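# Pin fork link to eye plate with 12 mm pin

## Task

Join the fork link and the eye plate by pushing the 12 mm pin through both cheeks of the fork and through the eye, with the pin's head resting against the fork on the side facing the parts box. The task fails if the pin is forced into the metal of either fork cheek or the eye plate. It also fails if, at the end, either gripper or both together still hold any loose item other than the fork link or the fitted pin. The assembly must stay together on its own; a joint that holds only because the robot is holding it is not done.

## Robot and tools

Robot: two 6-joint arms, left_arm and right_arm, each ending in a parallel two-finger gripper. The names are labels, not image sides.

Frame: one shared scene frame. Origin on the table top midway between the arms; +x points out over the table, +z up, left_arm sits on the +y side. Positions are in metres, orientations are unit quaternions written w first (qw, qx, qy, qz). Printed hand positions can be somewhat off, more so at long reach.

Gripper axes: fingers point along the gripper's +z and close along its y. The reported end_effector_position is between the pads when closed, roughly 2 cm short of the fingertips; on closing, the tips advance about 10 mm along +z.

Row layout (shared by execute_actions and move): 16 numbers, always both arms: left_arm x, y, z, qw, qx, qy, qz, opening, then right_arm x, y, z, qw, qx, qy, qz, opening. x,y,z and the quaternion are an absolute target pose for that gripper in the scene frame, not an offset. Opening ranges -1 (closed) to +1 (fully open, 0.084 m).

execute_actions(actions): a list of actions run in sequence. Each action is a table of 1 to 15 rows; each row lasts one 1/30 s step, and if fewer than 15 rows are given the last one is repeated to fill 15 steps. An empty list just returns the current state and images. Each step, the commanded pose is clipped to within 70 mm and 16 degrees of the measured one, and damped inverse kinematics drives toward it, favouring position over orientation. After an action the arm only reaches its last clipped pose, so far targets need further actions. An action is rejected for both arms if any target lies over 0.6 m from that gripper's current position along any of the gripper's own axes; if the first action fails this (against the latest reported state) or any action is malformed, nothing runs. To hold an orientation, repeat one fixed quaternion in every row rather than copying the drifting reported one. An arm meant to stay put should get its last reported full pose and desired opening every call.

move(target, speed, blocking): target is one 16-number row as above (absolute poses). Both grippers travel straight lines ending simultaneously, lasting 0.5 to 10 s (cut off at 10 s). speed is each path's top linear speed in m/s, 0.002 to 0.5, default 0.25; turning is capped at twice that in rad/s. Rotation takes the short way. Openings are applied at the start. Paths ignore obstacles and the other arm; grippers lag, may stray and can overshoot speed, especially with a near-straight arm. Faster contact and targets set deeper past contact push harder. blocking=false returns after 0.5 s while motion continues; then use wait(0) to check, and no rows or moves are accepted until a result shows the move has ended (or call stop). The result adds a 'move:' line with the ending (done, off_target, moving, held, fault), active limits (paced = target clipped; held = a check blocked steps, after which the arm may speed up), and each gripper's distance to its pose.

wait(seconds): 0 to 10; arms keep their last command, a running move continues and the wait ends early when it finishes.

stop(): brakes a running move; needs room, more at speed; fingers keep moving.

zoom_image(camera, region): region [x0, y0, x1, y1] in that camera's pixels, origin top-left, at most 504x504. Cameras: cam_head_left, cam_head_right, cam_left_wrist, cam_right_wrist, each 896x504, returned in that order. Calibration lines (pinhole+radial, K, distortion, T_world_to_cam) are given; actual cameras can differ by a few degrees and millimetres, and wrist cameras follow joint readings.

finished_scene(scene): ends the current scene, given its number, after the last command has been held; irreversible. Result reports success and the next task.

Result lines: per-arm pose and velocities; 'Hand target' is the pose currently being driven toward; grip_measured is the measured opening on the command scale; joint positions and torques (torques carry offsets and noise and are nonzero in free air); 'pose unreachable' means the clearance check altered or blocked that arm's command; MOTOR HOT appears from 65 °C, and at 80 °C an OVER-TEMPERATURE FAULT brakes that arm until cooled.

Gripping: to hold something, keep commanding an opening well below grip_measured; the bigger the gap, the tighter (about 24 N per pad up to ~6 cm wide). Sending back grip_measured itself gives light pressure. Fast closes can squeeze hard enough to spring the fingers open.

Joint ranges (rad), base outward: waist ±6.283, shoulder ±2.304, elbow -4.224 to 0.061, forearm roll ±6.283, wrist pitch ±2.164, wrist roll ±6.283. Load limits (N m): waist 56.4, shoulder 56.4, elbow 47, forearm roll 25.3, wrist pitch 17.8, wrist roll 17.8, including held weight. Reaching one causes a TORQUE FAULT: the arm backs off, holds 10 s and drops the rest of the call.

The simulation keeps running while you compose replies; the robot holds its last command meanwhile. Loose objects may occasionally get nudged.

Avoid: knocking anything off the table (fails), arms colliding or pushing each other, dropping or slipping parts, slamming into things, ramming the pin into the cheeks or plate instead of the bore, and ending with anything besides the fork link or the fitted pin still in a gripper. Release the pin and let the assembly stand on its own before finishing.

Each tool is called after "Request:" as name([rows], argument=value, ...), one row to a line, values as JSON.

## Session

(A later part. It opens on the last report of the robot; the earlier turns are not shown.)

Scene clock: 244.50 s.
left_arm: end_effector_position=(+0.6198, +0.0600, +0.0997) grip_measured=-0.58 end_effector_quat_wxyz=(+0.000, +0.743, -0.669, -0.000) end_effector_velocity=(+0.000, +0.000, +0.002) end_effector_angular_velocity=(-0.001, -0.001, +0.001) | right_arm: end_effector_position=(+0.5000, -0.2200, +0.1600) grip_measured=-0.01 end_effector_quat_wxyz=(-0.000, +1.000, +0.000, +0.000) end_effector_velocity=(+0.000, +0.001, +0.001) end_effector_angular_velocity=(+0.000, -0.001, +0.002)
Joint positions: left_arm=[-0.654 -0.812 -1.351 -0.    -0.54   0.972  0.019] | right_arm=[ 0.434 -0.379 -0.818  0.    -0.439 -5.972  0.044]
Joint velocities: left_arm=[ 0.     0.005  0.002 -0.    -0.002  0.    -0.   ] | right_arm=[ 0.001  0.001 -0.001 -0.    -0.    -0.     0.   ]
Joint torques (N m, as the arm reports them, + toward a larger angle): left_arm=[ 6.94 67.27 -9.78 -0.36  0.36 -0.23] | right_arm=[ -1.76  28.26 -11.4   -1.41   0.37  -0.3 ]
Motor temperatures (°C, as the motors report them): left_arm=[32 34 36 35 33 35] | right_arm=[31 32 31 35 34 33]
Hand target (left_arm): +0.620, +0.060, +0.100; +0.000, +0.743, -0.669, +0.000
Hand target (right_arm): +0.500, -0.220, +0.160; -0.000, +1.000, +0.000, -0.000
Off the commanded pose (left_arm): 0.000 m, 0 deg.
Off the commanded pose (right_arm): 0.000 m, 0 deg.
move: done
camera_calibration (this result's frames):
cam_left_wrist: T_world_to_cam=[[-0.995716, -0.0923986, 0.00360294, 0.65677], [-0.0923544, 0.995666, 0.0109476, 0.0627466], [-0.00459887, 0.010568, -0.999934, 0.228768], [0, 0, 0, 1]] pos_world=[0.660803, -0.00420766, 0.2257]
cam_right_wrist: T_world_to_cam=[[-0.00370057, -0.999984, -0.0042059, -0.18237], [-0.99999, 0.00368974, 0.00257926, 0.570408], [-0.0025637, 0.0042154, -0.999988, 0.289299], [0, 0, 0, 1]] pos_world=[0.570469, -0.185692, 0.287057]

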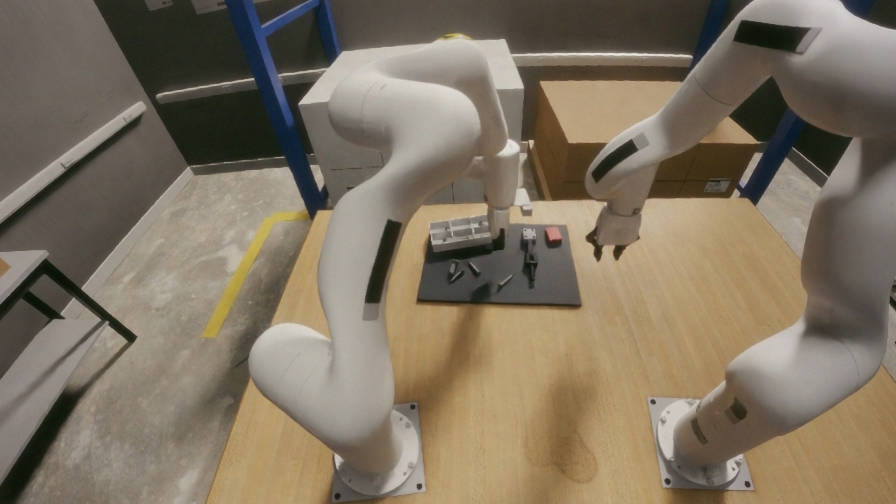

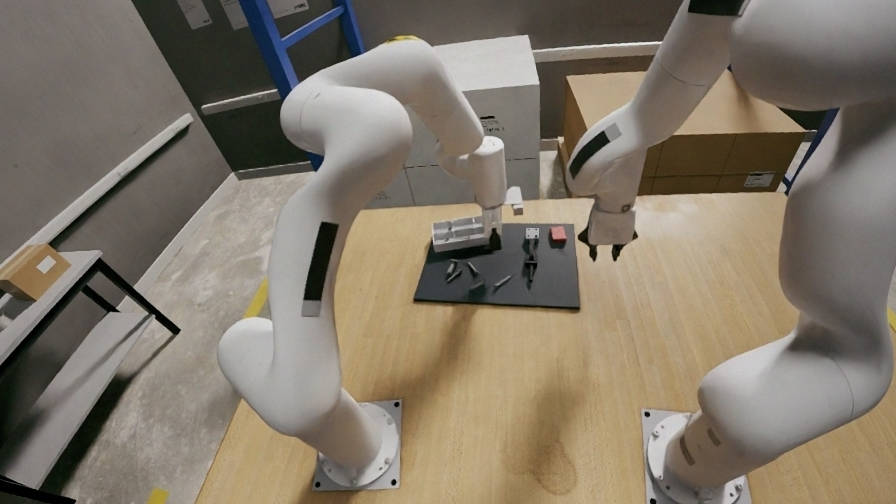

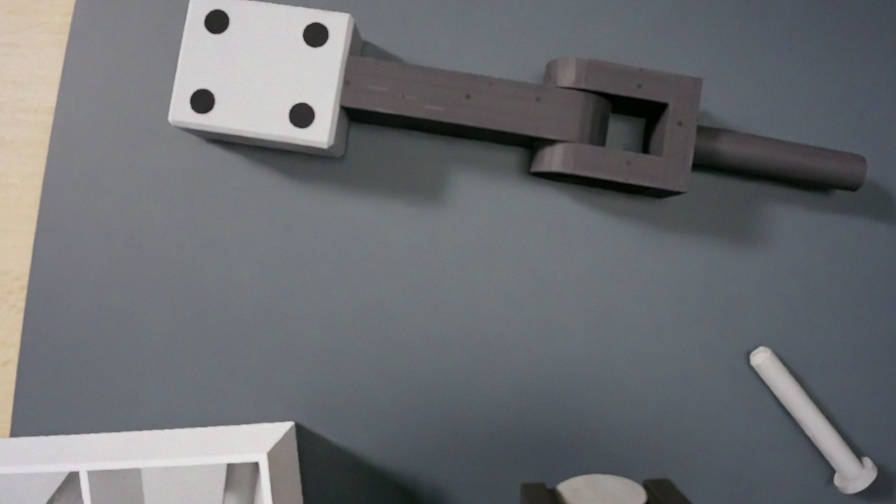

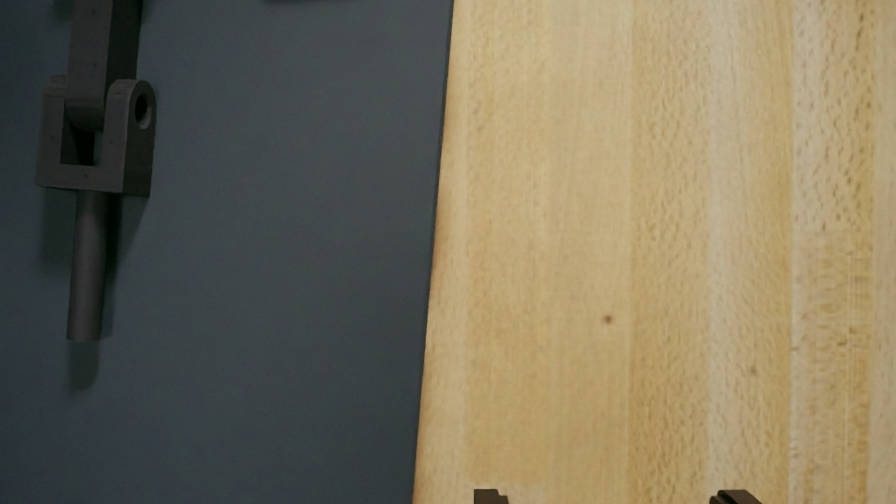

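Request:
move(target=[0.62,0.06,0.0355,0,0.743,-0.669,0,-1,0.50,-0.22,0.16,0,1,0,0,0.0], speed=0.05)

Request:
move(target=[0.62,0.06,0.0355,0,0.743,-0.669,0,-0.2,0.50,-0.22,0.16,0,1,0,0,0.0])

Request:
move(target=[0.619,0.069,0.0355,0,0.743,-0.669,0,-0.2,0.50,-0.22,0.16,0,1,0,0,0.0], speed=0.02)

Request:
move(target=[0.619,0.069,0.0355,0,0.743,-0.669,0,-1,0.50,-0.22,0.16,0,1,0,0,0.0])

Request:
move(target=[0.61,0.07,0.10,0,0.743,-0.669,0,-1,0.50,-0.22,0.16,0,1,0,0,0.0], speed=0.06)

Scene clock: 248.07 s.
left_arm: end_effector_position=(+0.6202, +0.0600, +0.0358) grip_measured=-0.58 end_effector_quat_wxyz=(-0.000, +0.743, -0.669, +0.000) end_effector_velocity=(-0.000, +0.000, -0.002) end_effector_angular_velocity=(+0.000, +0.001, +0.001) | right_arm: end_effector_position=(+0.5000, -0.2200, +0.1600) grip_measured=-0.01 end_effector_quat_wxyz=(+0.000, +1.000, +0.000, -0.000) end_effector_velocity=(+0.001, +0.000, +0.001) end_effector_angular_velocity=(+0.001, -0.002, -0.002)
Joint positions: left_arm=[-0.654 -0.923 -1.371  0.    -0.448  0.971  0.019] | right_arm=[ 0.434 -0.379 -0.818  0.    -0.439 -5.972  0.044]
Joint velocities: left_arm=[ 0.    -0.004 -0.001 -0.     0.002 -0.    -0.   ] | right_arm=[-0.001  0.001 -0.002  0.001  0.     0.    -0.   ]
Joint torques (N m, as the arm reports them, + toward a larger angle): left_arm=[ 6.52 70.07 -9.23 -0.75  0.4  -0.18] | right_arm=[ -1.53  27.31 -12.66  -0.82   0.48  -0.09]
Motor temperatures (°C, as the motors report them): left_arm=[32 34 36 35 33 35] | right_arm=[31 32 31 35 34 33]
Hand target (left_arm): +0.620, +0.060, +0.036; -0.000, +0.743, -0.669, -0.000
Hand target (right_arm): +0.500, -0.220, +0.160; +0.000, +1.000, +0.000, -0.000
Off the commanded pose (left_arm): 0.000 m, 0 deg.
Off the commanded pose (right_arm): 0.000 m, 0 deg.
move: done
camera_calibration (this result's frames):
cam_left_wrist: T_world_to_cam=[[-0.995701, -0.0925715, 0.0031095, 0.657345], [-0.0925323, 0.995649, 0.0110081, 0.0636275], [-0.004115, 0.010673, -0.999935, 0.164619], [0, 0, 0, 1]] pos_world=[0.661084, -0.00425624, 0.161864]
cam_right_wrist: T_world_to_cam=[[-0.00370046, -0.999984, -0.00420582, -0.18237], [-0.99999, 0.00368963, 0.00257947, 0.570408], [-0.00256391, 0.00421532, -0.999988, 0.289299], [0, 0, 0, 1]] pos_world=[0.570469, -0.185692, 0.287057]

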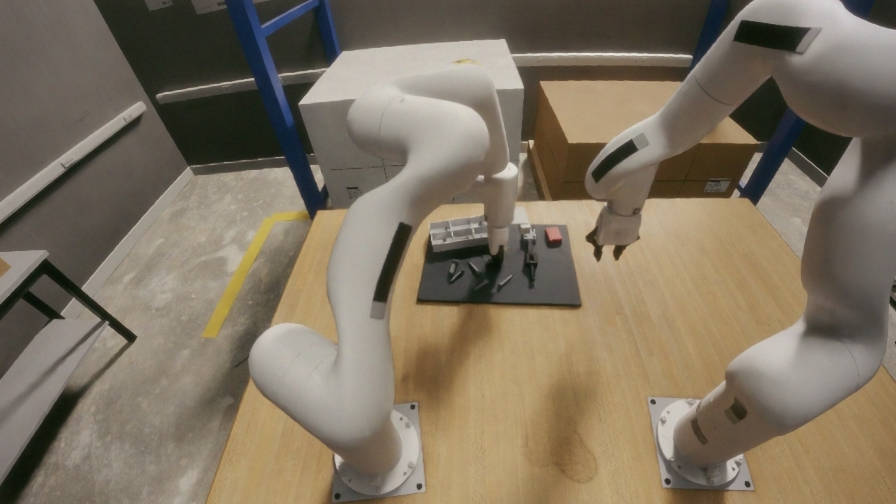

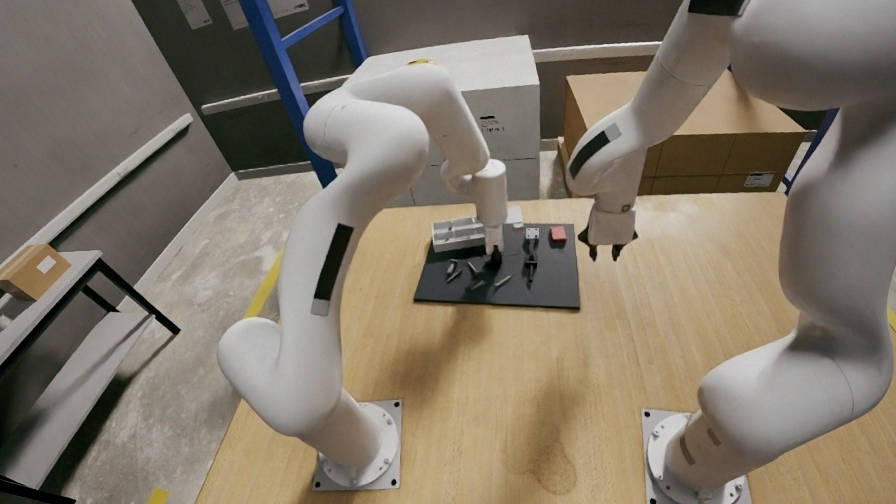

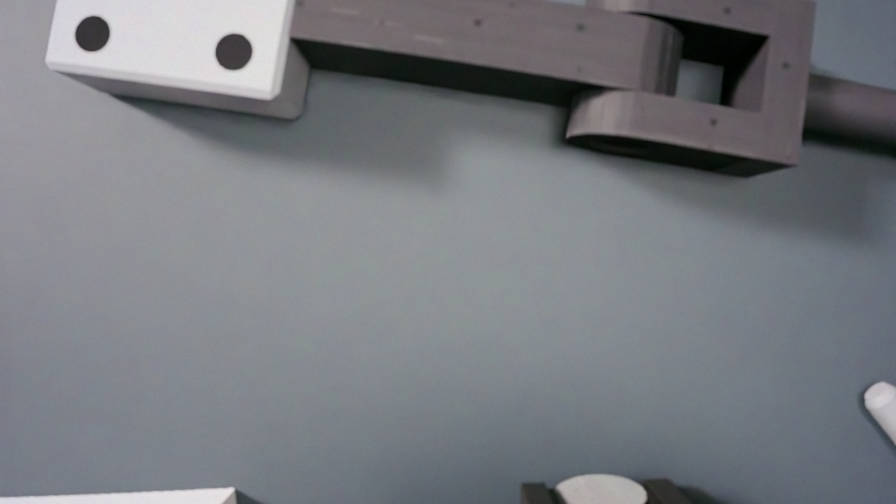

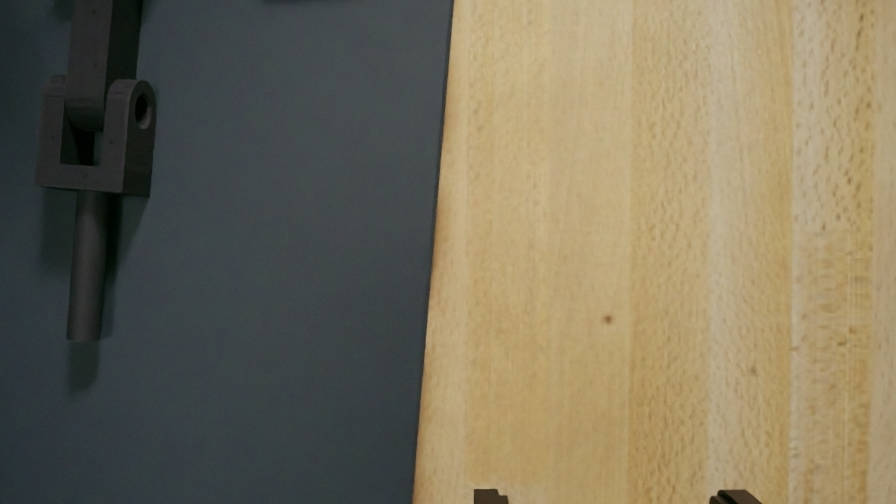

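Scene clock: 248.77 s.
left_arm: end_effector_position=(+0.6200, +0.0600, +0.0355) grip_measured=-0.22 end_effector_quat_wxyz=(-0.000, +0.743, -0.669, +0.000) end_effector_velocity=(-0.000, +0.000, -0.000) end_effector_angular_velocity=(+0.000, +0.001, -0.001) | right_arm: end_effector_position=(+0.5000, -0.2200, +0.1600) grip_measured=-0.01 end_effector_quat_wxyz=(-0.000, +1.000, +0.000, +0.000) end_effector_velocity=(-0.000, +0.000, -0.000) end_effector_angular_velocity=(-0.000, +0.001, +0.001)
Joint positions: left_arm=[-0.654 -0.924 -1.371  0.    -0.447  0.971  0.035] | right_arm=[ 0.434 -0.379 -0.818  0.    -0.439 -5.972  0.044]
Joint velocities: left_arm=[-0.    -0.001  0.     0.    -0.     0.     0.   ] | right_arm=[ 0.001 -0.001 -0.     0.     0.    -0.001  0.   ]
Joint torques (N m, as the arm reports them, + toward a larger angle): left_arm=[ 6.31 68.75 -9.37 -0.5   0.38 -0.25] | right_arm=[ -2.4   30.07 -12.6   -1.41   0.52  -0.32]
Motor temperatures (°C, as the motors report them): left_arm=[32 34 36 35 33 35] | right_arm=[31 32 31 35 34 33]
Hand target (left_arm): +0.620, +0.060, +0.036; -0.000, +0.743, -0.669, -0.000
Hand target (right_arm): +0.500, -0.220, +0.160; -0.000, +1.000, +0.000, -0.000
Off the commanded pose (left_arm): 0.000 m, 0 deg.
Off the commanded pose (right_arm): 0.000 m, 0 deg.
move: done
camera_calibration (this result's frames):
cam_left_wrist: T_world_to_cam=[[-0.99571, -0.0924731, 0.00335231, 0.657181], [-0.0924316, 0.995659, 0.0109489, 0.0635212], [-0.00435023, 0.010592, -0.999934, 0.164456], [0, 0, 0, 1]] pos_world=[0.660948, -0.00421584, 0.161547]
cam_right_wrist: T_world_to_cam=[[-0.00370069, -0.999984, -0.00420598, -0.18237], [-0.99999, 0.00368987, 0.00257919, 0.570408], [-0.00256363, 0.00421548, -0.999988, 0.289299], [0, 0, 0, 1]] pos_world=[0.570469, -0.185692, 0.287057]

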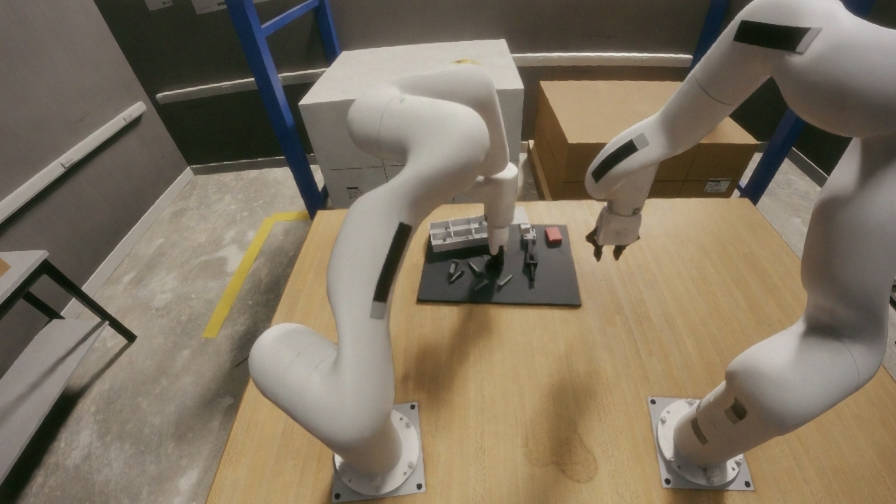

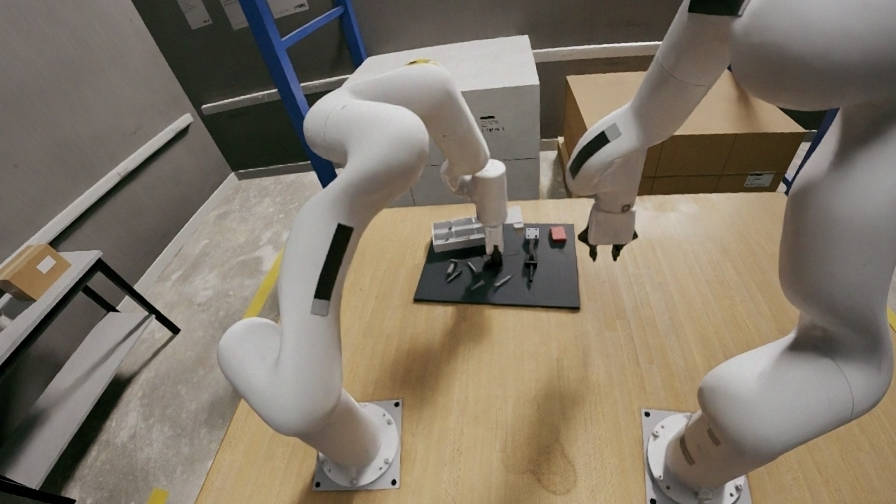

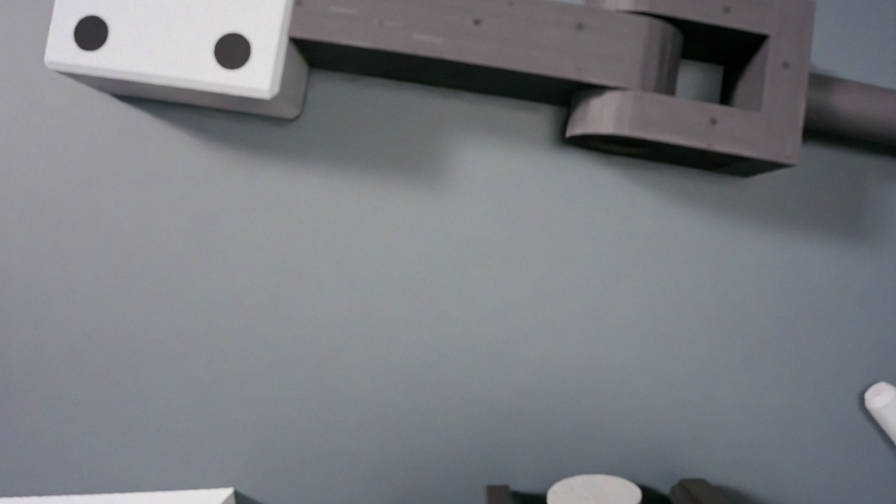

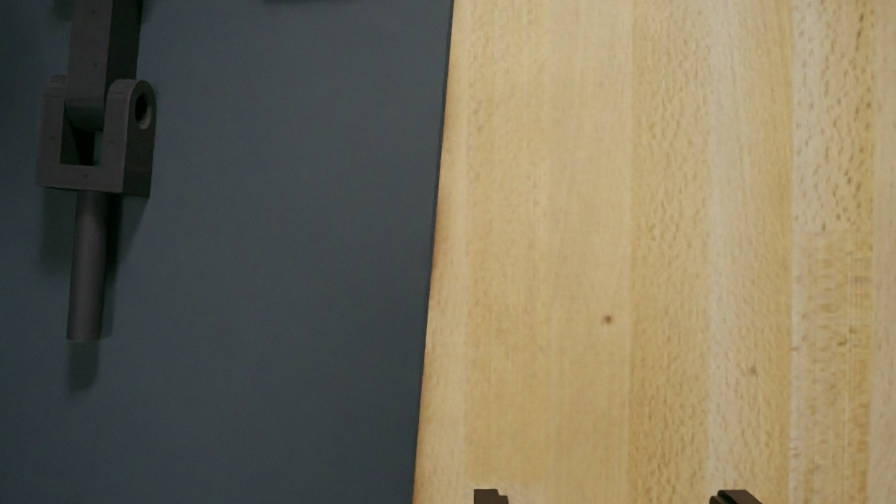

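Scene clock: 249.53 s.
left_arm: end_effector_position=(+0.6190, +0.0689, +0.0355) grip_measured=-0.22 end_effector_quat_wxyz=(-0.000, +0.743, -0.669, -0.000) end_effector_velocity=(-0.001, +0.001, -0.001) end_effector_angular_velocity=(+0.000, +0.002, -0.001) | right_arm: end_effector_position=(+0.5000, -0.2200, +0.1600) grip_measured=-0.01 end_effector_quat_wxyz=(-0.000, +1.000, +0.000, -0.000) end_effector_velocity=(+0.001, -0.000, +0.000) end_effector_angular_velocity=(+0.000, -0.000, -0.001)
Joint positions: left_arm=[-0.642 -0.914 -1.353  0.    -0.438  0.983  0.035] | right_arm=[ 0.434 -0.379 -0.818  0.    -0.439 -5.972  0.044]
Joint velocities: left_arm=[ 0.001  0.     0.003 -0.002  0.002  0.003 -0.   ] | right_arm=[-0.001 -0.001 -0.001 -0.    -0.     0.     0.   ]
Joint torques (N m, as the arm reports them, + toward a larger angle): left_arm=[ 6.44 69.42 -8.99 -0.55  0.3  -0.25] | right_arm=[ -2.67  26.39 -13.1   -1.01   0.38  -0.53]
Motor temperatures (°C, as the motors report them): left_arm=[32 34 36 35 33 35] | right_arm=[31 32 31 35 34 33]
Hand target (left_arm): +0.619, +0.069, +0.035; -0.000, +0.743, -0.669, +0.000
Hand target (right_arm): +0.500, -0.220, +0.160; -0.000, +1.000, +0.000, -0.000
Off the commanded pose (left_arm): 0.000 m, 0 deg.
Off the commanded pose (right_arm): 0.000 m, 0 deg.
move: done
camera_calibration (this result's frames):
cam_left_wrist: T_world_to_cam=[[-0.995709, -0.092476, 0.00334186, 0.656987], [-0.0924344, 0.995658, 0.0109793, 0.0546138], [-0.00434267, 0.0106233, -0.999934, 0.164333], [0, 0, 0, 1]] pos_world=[0.65993, 0.00463314, 0.161527]
cam_right_wrist: T_world_to_cam=[[-0.00370053, -0.999984, -0.00420589, -0.18237], [-0.99999, 0.0036897, 0.00257943, 0.570408], [-0.00256387, 0.00421539, -0.999988, 0.289299], [0, 0, 0, 1]] pos_world=[0.570469, -0.185692, 0.287057]

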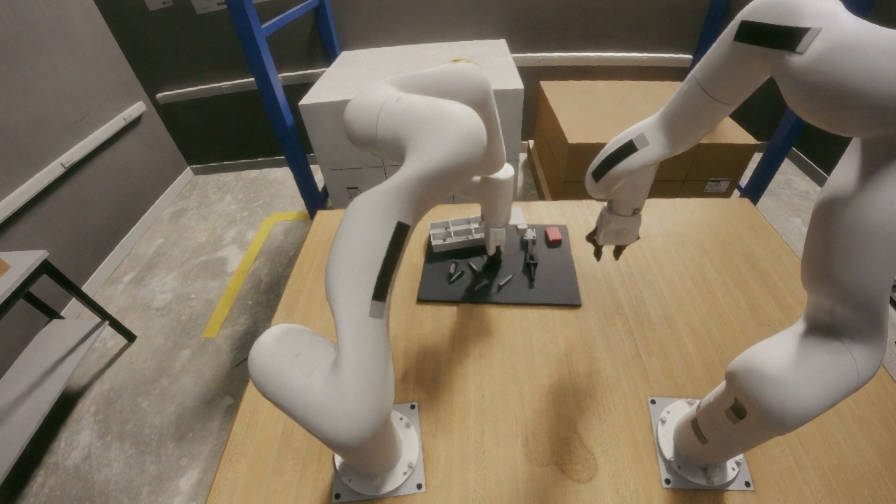

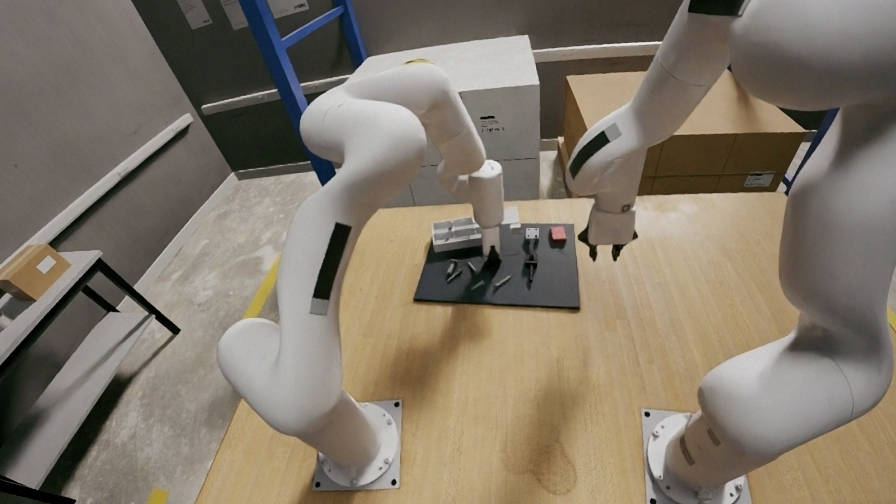

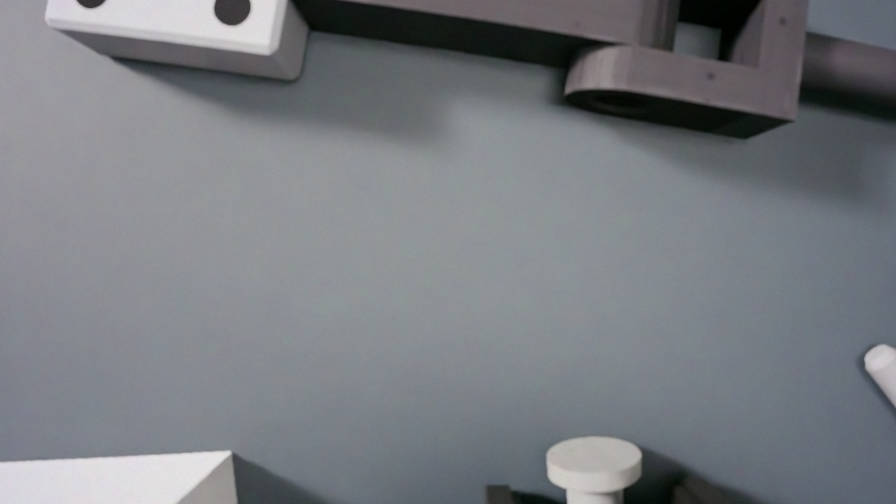

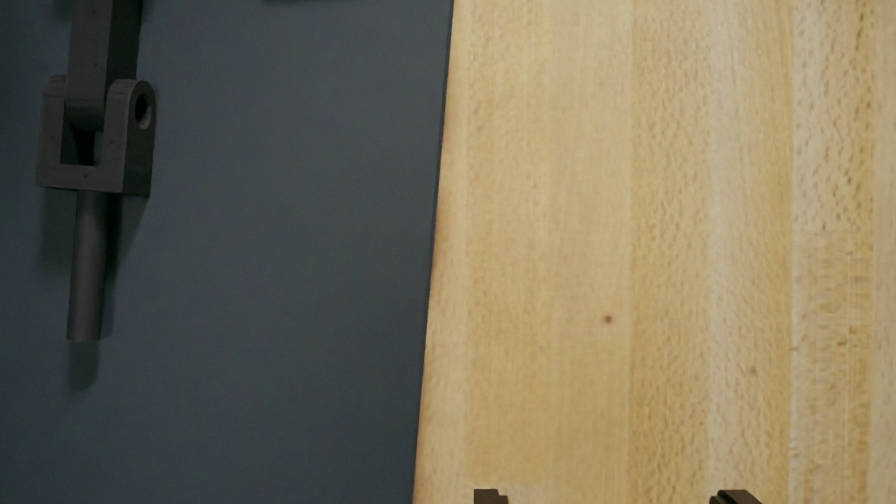

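Scene clock: 250.23 s.
left_arm: end_effector_position=(+0.6190, +0.0690, +0.0355) grip_measured=-0.74 end_effector_quat_wxyz=(-0.000, +0.743, -0.669, +0.000) end_effector_velocity=(-0.000, -0.000, -0.000) end_effector_angular_velocity=(-0.000, +0.000, +0.000) | right_arm: end_effector_position=(+0.5000, -0.2200, +0.1600) grip_measured=-0.01 end_effector_quat_wxyz=(+0.000, +1.000, -0.000, -0.000) end_effector_velocity=(+0.000, -0.000, +0.000) end_effector_angular_velocity=(+0.000, -0.001, -0.001)
Joint positions: left_arm=[-0.642 -0.914 -1.353  0.    -0.438  0.983  0.011] | right_arm=[ 0.434 -0.379 -0.818  0.    -0.439 -5.972  0.044]
Joint velocities: left_arm=[-0.     0.     0.    -0.001 -0.     0.     0.   ] | right_arm=[-0.001  0.    -0.001  0.     0.    -0.    -0.   ]
Joint torques (N m, as the arm reports them, + toward a larger angle): left_arm=[ 6.51 68.27 -9.6  -0.4   0.37 -0.2 ] | right_arm=[  0.06  27.93 -11.83  -1.54   0.33  -0.22]
Motor temperatures (°C, as the motors report them): left_arm=[32 34 36 35 33 35] | right_arm=[31 32 31 35 34 33]
Hand target (left_arm): +0.619, +0.069, +0.035; -0.000, +0.743, -0.669, +0.000
Hand target (right_arm): +0.500, -0.220, +0.160; -0.000, +1.000, +0.000, -0.000
Off the commanded pose (left_arm): 0.000 m, 0 deg.
Off the commanded pose (right_arm): 0.000 m, 0 deg.
move: done
camera_calibration (this result's frames):
cam_left_wrist: T_world_to_cam=[[-0.99571, -0.0924679, 0.00334154, 0.657017], [-0.0924265, 0.995659, 0.010935, 0.054472], [-0.00433817, 0.0105793, -0.999935, 0.164342], [0, 0, 0, 1]] pos_world=[0.659946, 0.00477879, 0.161541]
cam_right_wrist: T_world_to_cam=[[-0.00370092, -0.999984, -0.00420578, -0.18237], [-0.99999, 0.00369009, 0.00257965, 0.570408], [-0.00256409, 0.00421529, -0.999988, 0.289299], [0, 0, 0, 1]] pos_world=[0.570469, -0.185692, 0.287057]

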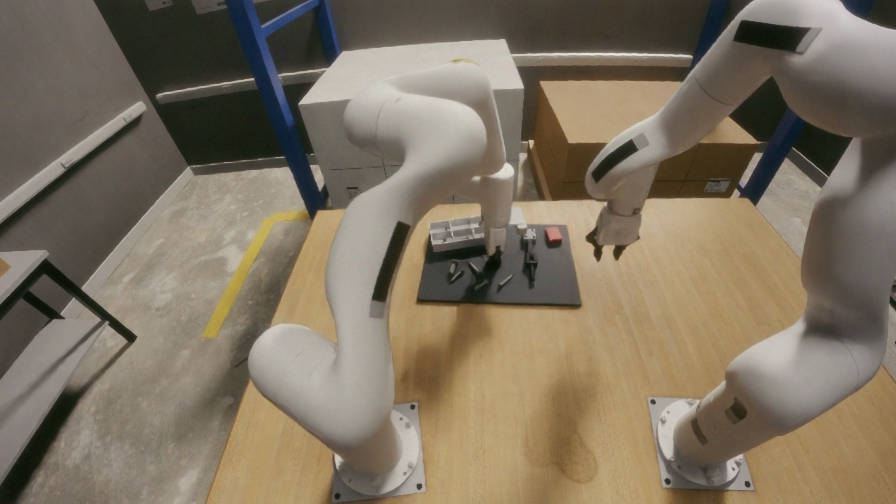

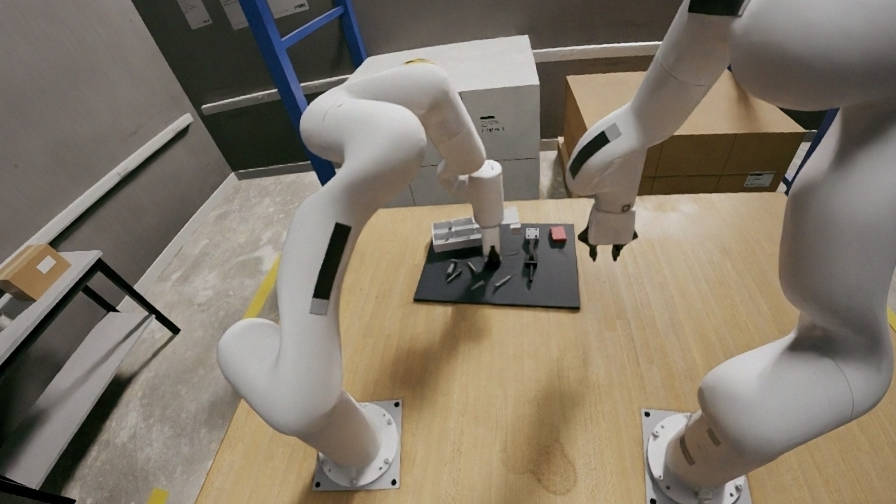

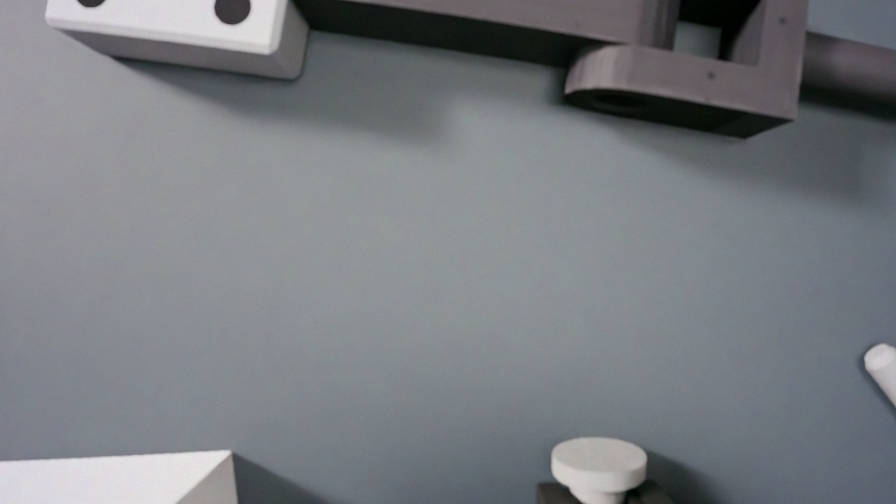

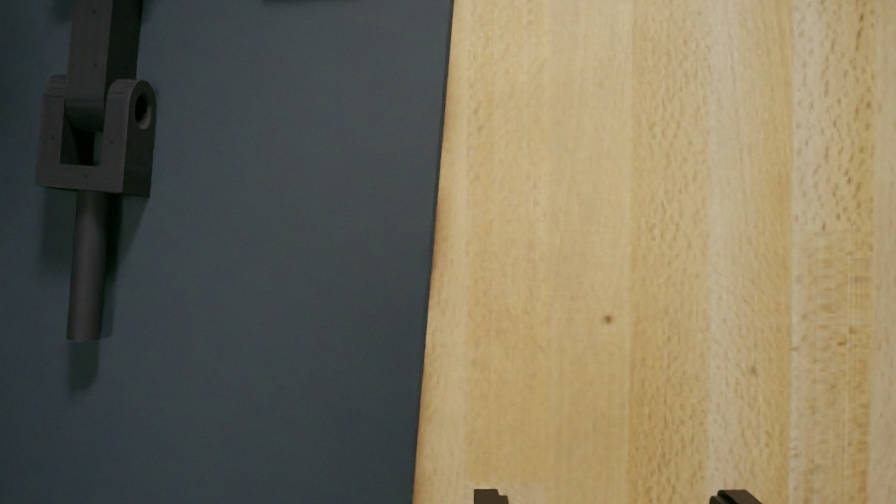

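Scene clock: 251.73 s.
left_arm: end_effector_position=(+0.6098, +0.0700, +0.0997) grip_measured=-0.74 end_effector_quat_wxyz=(+0.000, +0.743, -0.669, -0.000) end_effector_velocity=(+0.001, +0.001, +0.002) end_effector_angular_velocity=(-0.000, -0.002, +0.000) | right_arm: end_effector_position=(+0.5000, -0.2200, +0.1600) grip_measured=-0.01 end_effector_quat_wxyz=(+0.000, +1.000, +0.000, -0.000) end_effector_velocity=(-0.000, -0.001, +0.000) end_effector_angular_velocity=(+0.000, +0.000, -0.003)
Joint positions: left_arm=[-0.647 -0.785 -1.303 -0.    -0.519  0.978  0.011] | right_arm=[ 0.434 -0.379 -0.818  0.    -0.439 -5.972  0.044]
Joint velocities: left_arm=[ 0.001  0.004  0.001  0.001 -0.001 -0.     0.   ] | right_arm=[-0.001  0.     0.001  0.    -0.     0.001  0.   ]
Joint torques (N m, as the arm reports them, + toward a larger angle): left_arm=[ 7.01 66.02 -9.7  -1.01  0.37 -0.22] | right_arm=[ -0.65  28.79 -12.67  -1.27   0.26  -0.19]
Motor temperatures (°C, as the motors report them): left_arm=[32 34 36 35 33 35] | right_arm=[31 32 31 35 34 33]
Hand target (left_arm): +0.610, +0.070, +0.100; +0.000, +0.743, -0.669, +0.000
Hand target (right_arm): +0.500, -0.220, +0.160; -0.000, +1.000, +0.000, -0.000
Off the commanded pose (left_arm): 0.000 m, 0 deg.
Off the commanded pose (right_arm): 0.000 m, 0 deg.
move: done
camera_calibration (this result's frames):
cam_left_wrist: T_world_to_cam=[[-0.995716, -0.0923895, 0.00362921, 0.647742], [-0.0923452, 0.995667, 0.0109182, 0.0518443], [-0.00462221, 0.0105363, -0.999934, 0.228643], [0, 0, 0, 1]] pos_world=[0.650812, 0.00581587, 0.225711]
cam_right_wrist: T_world_to_cam=[[-0.00370047, -0.999984, -0.00420578, -0.18237], [-0.99999, 0.00368964, 0.00257949, 0.570408], [-0.00256393, 0.00421529, -0.999988, 0.289299], [0, 0, 0, 1]] pos_world=[0.570469, -0.185692, 0.287057]

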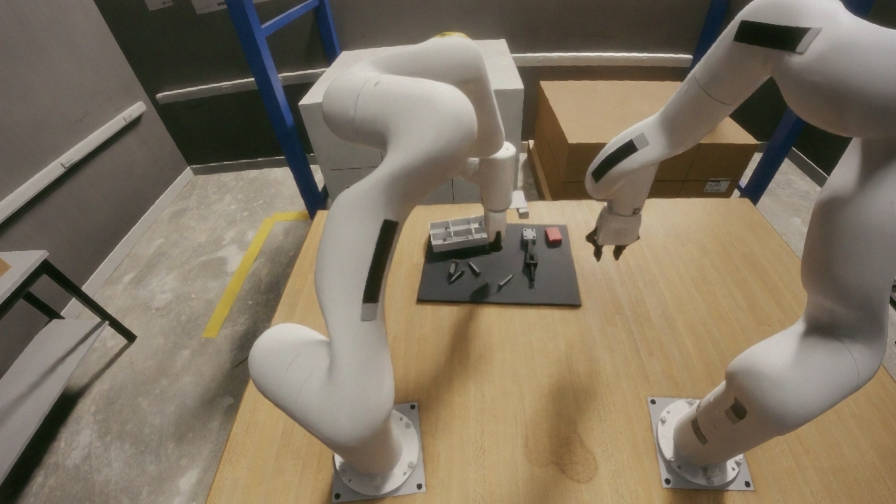

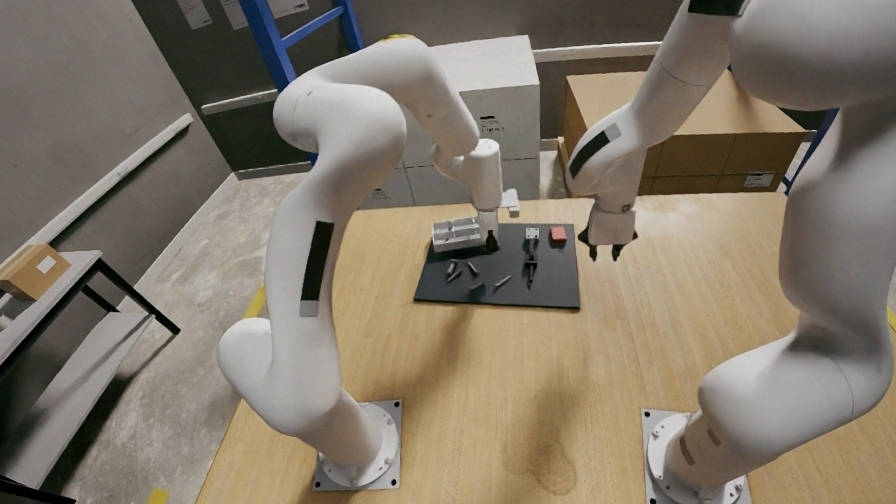

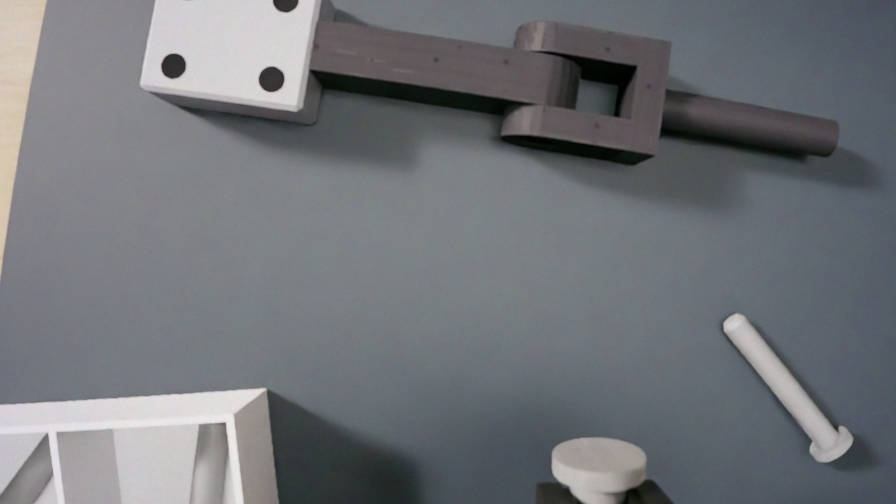

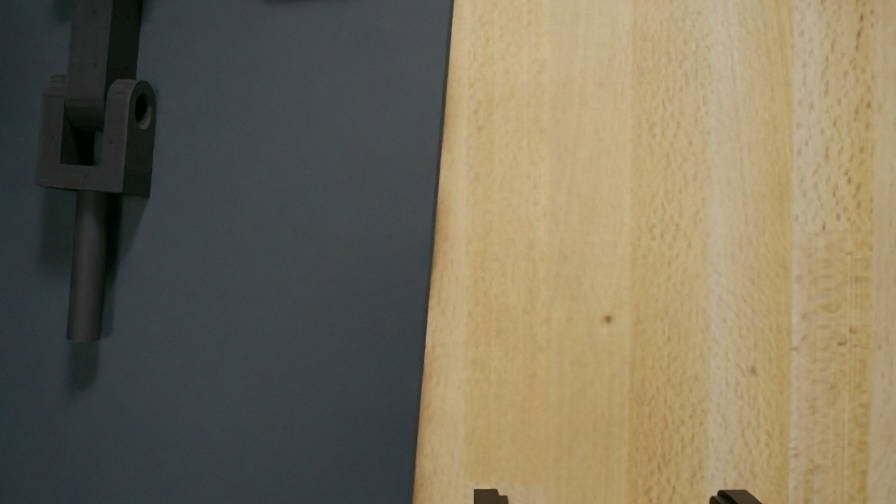

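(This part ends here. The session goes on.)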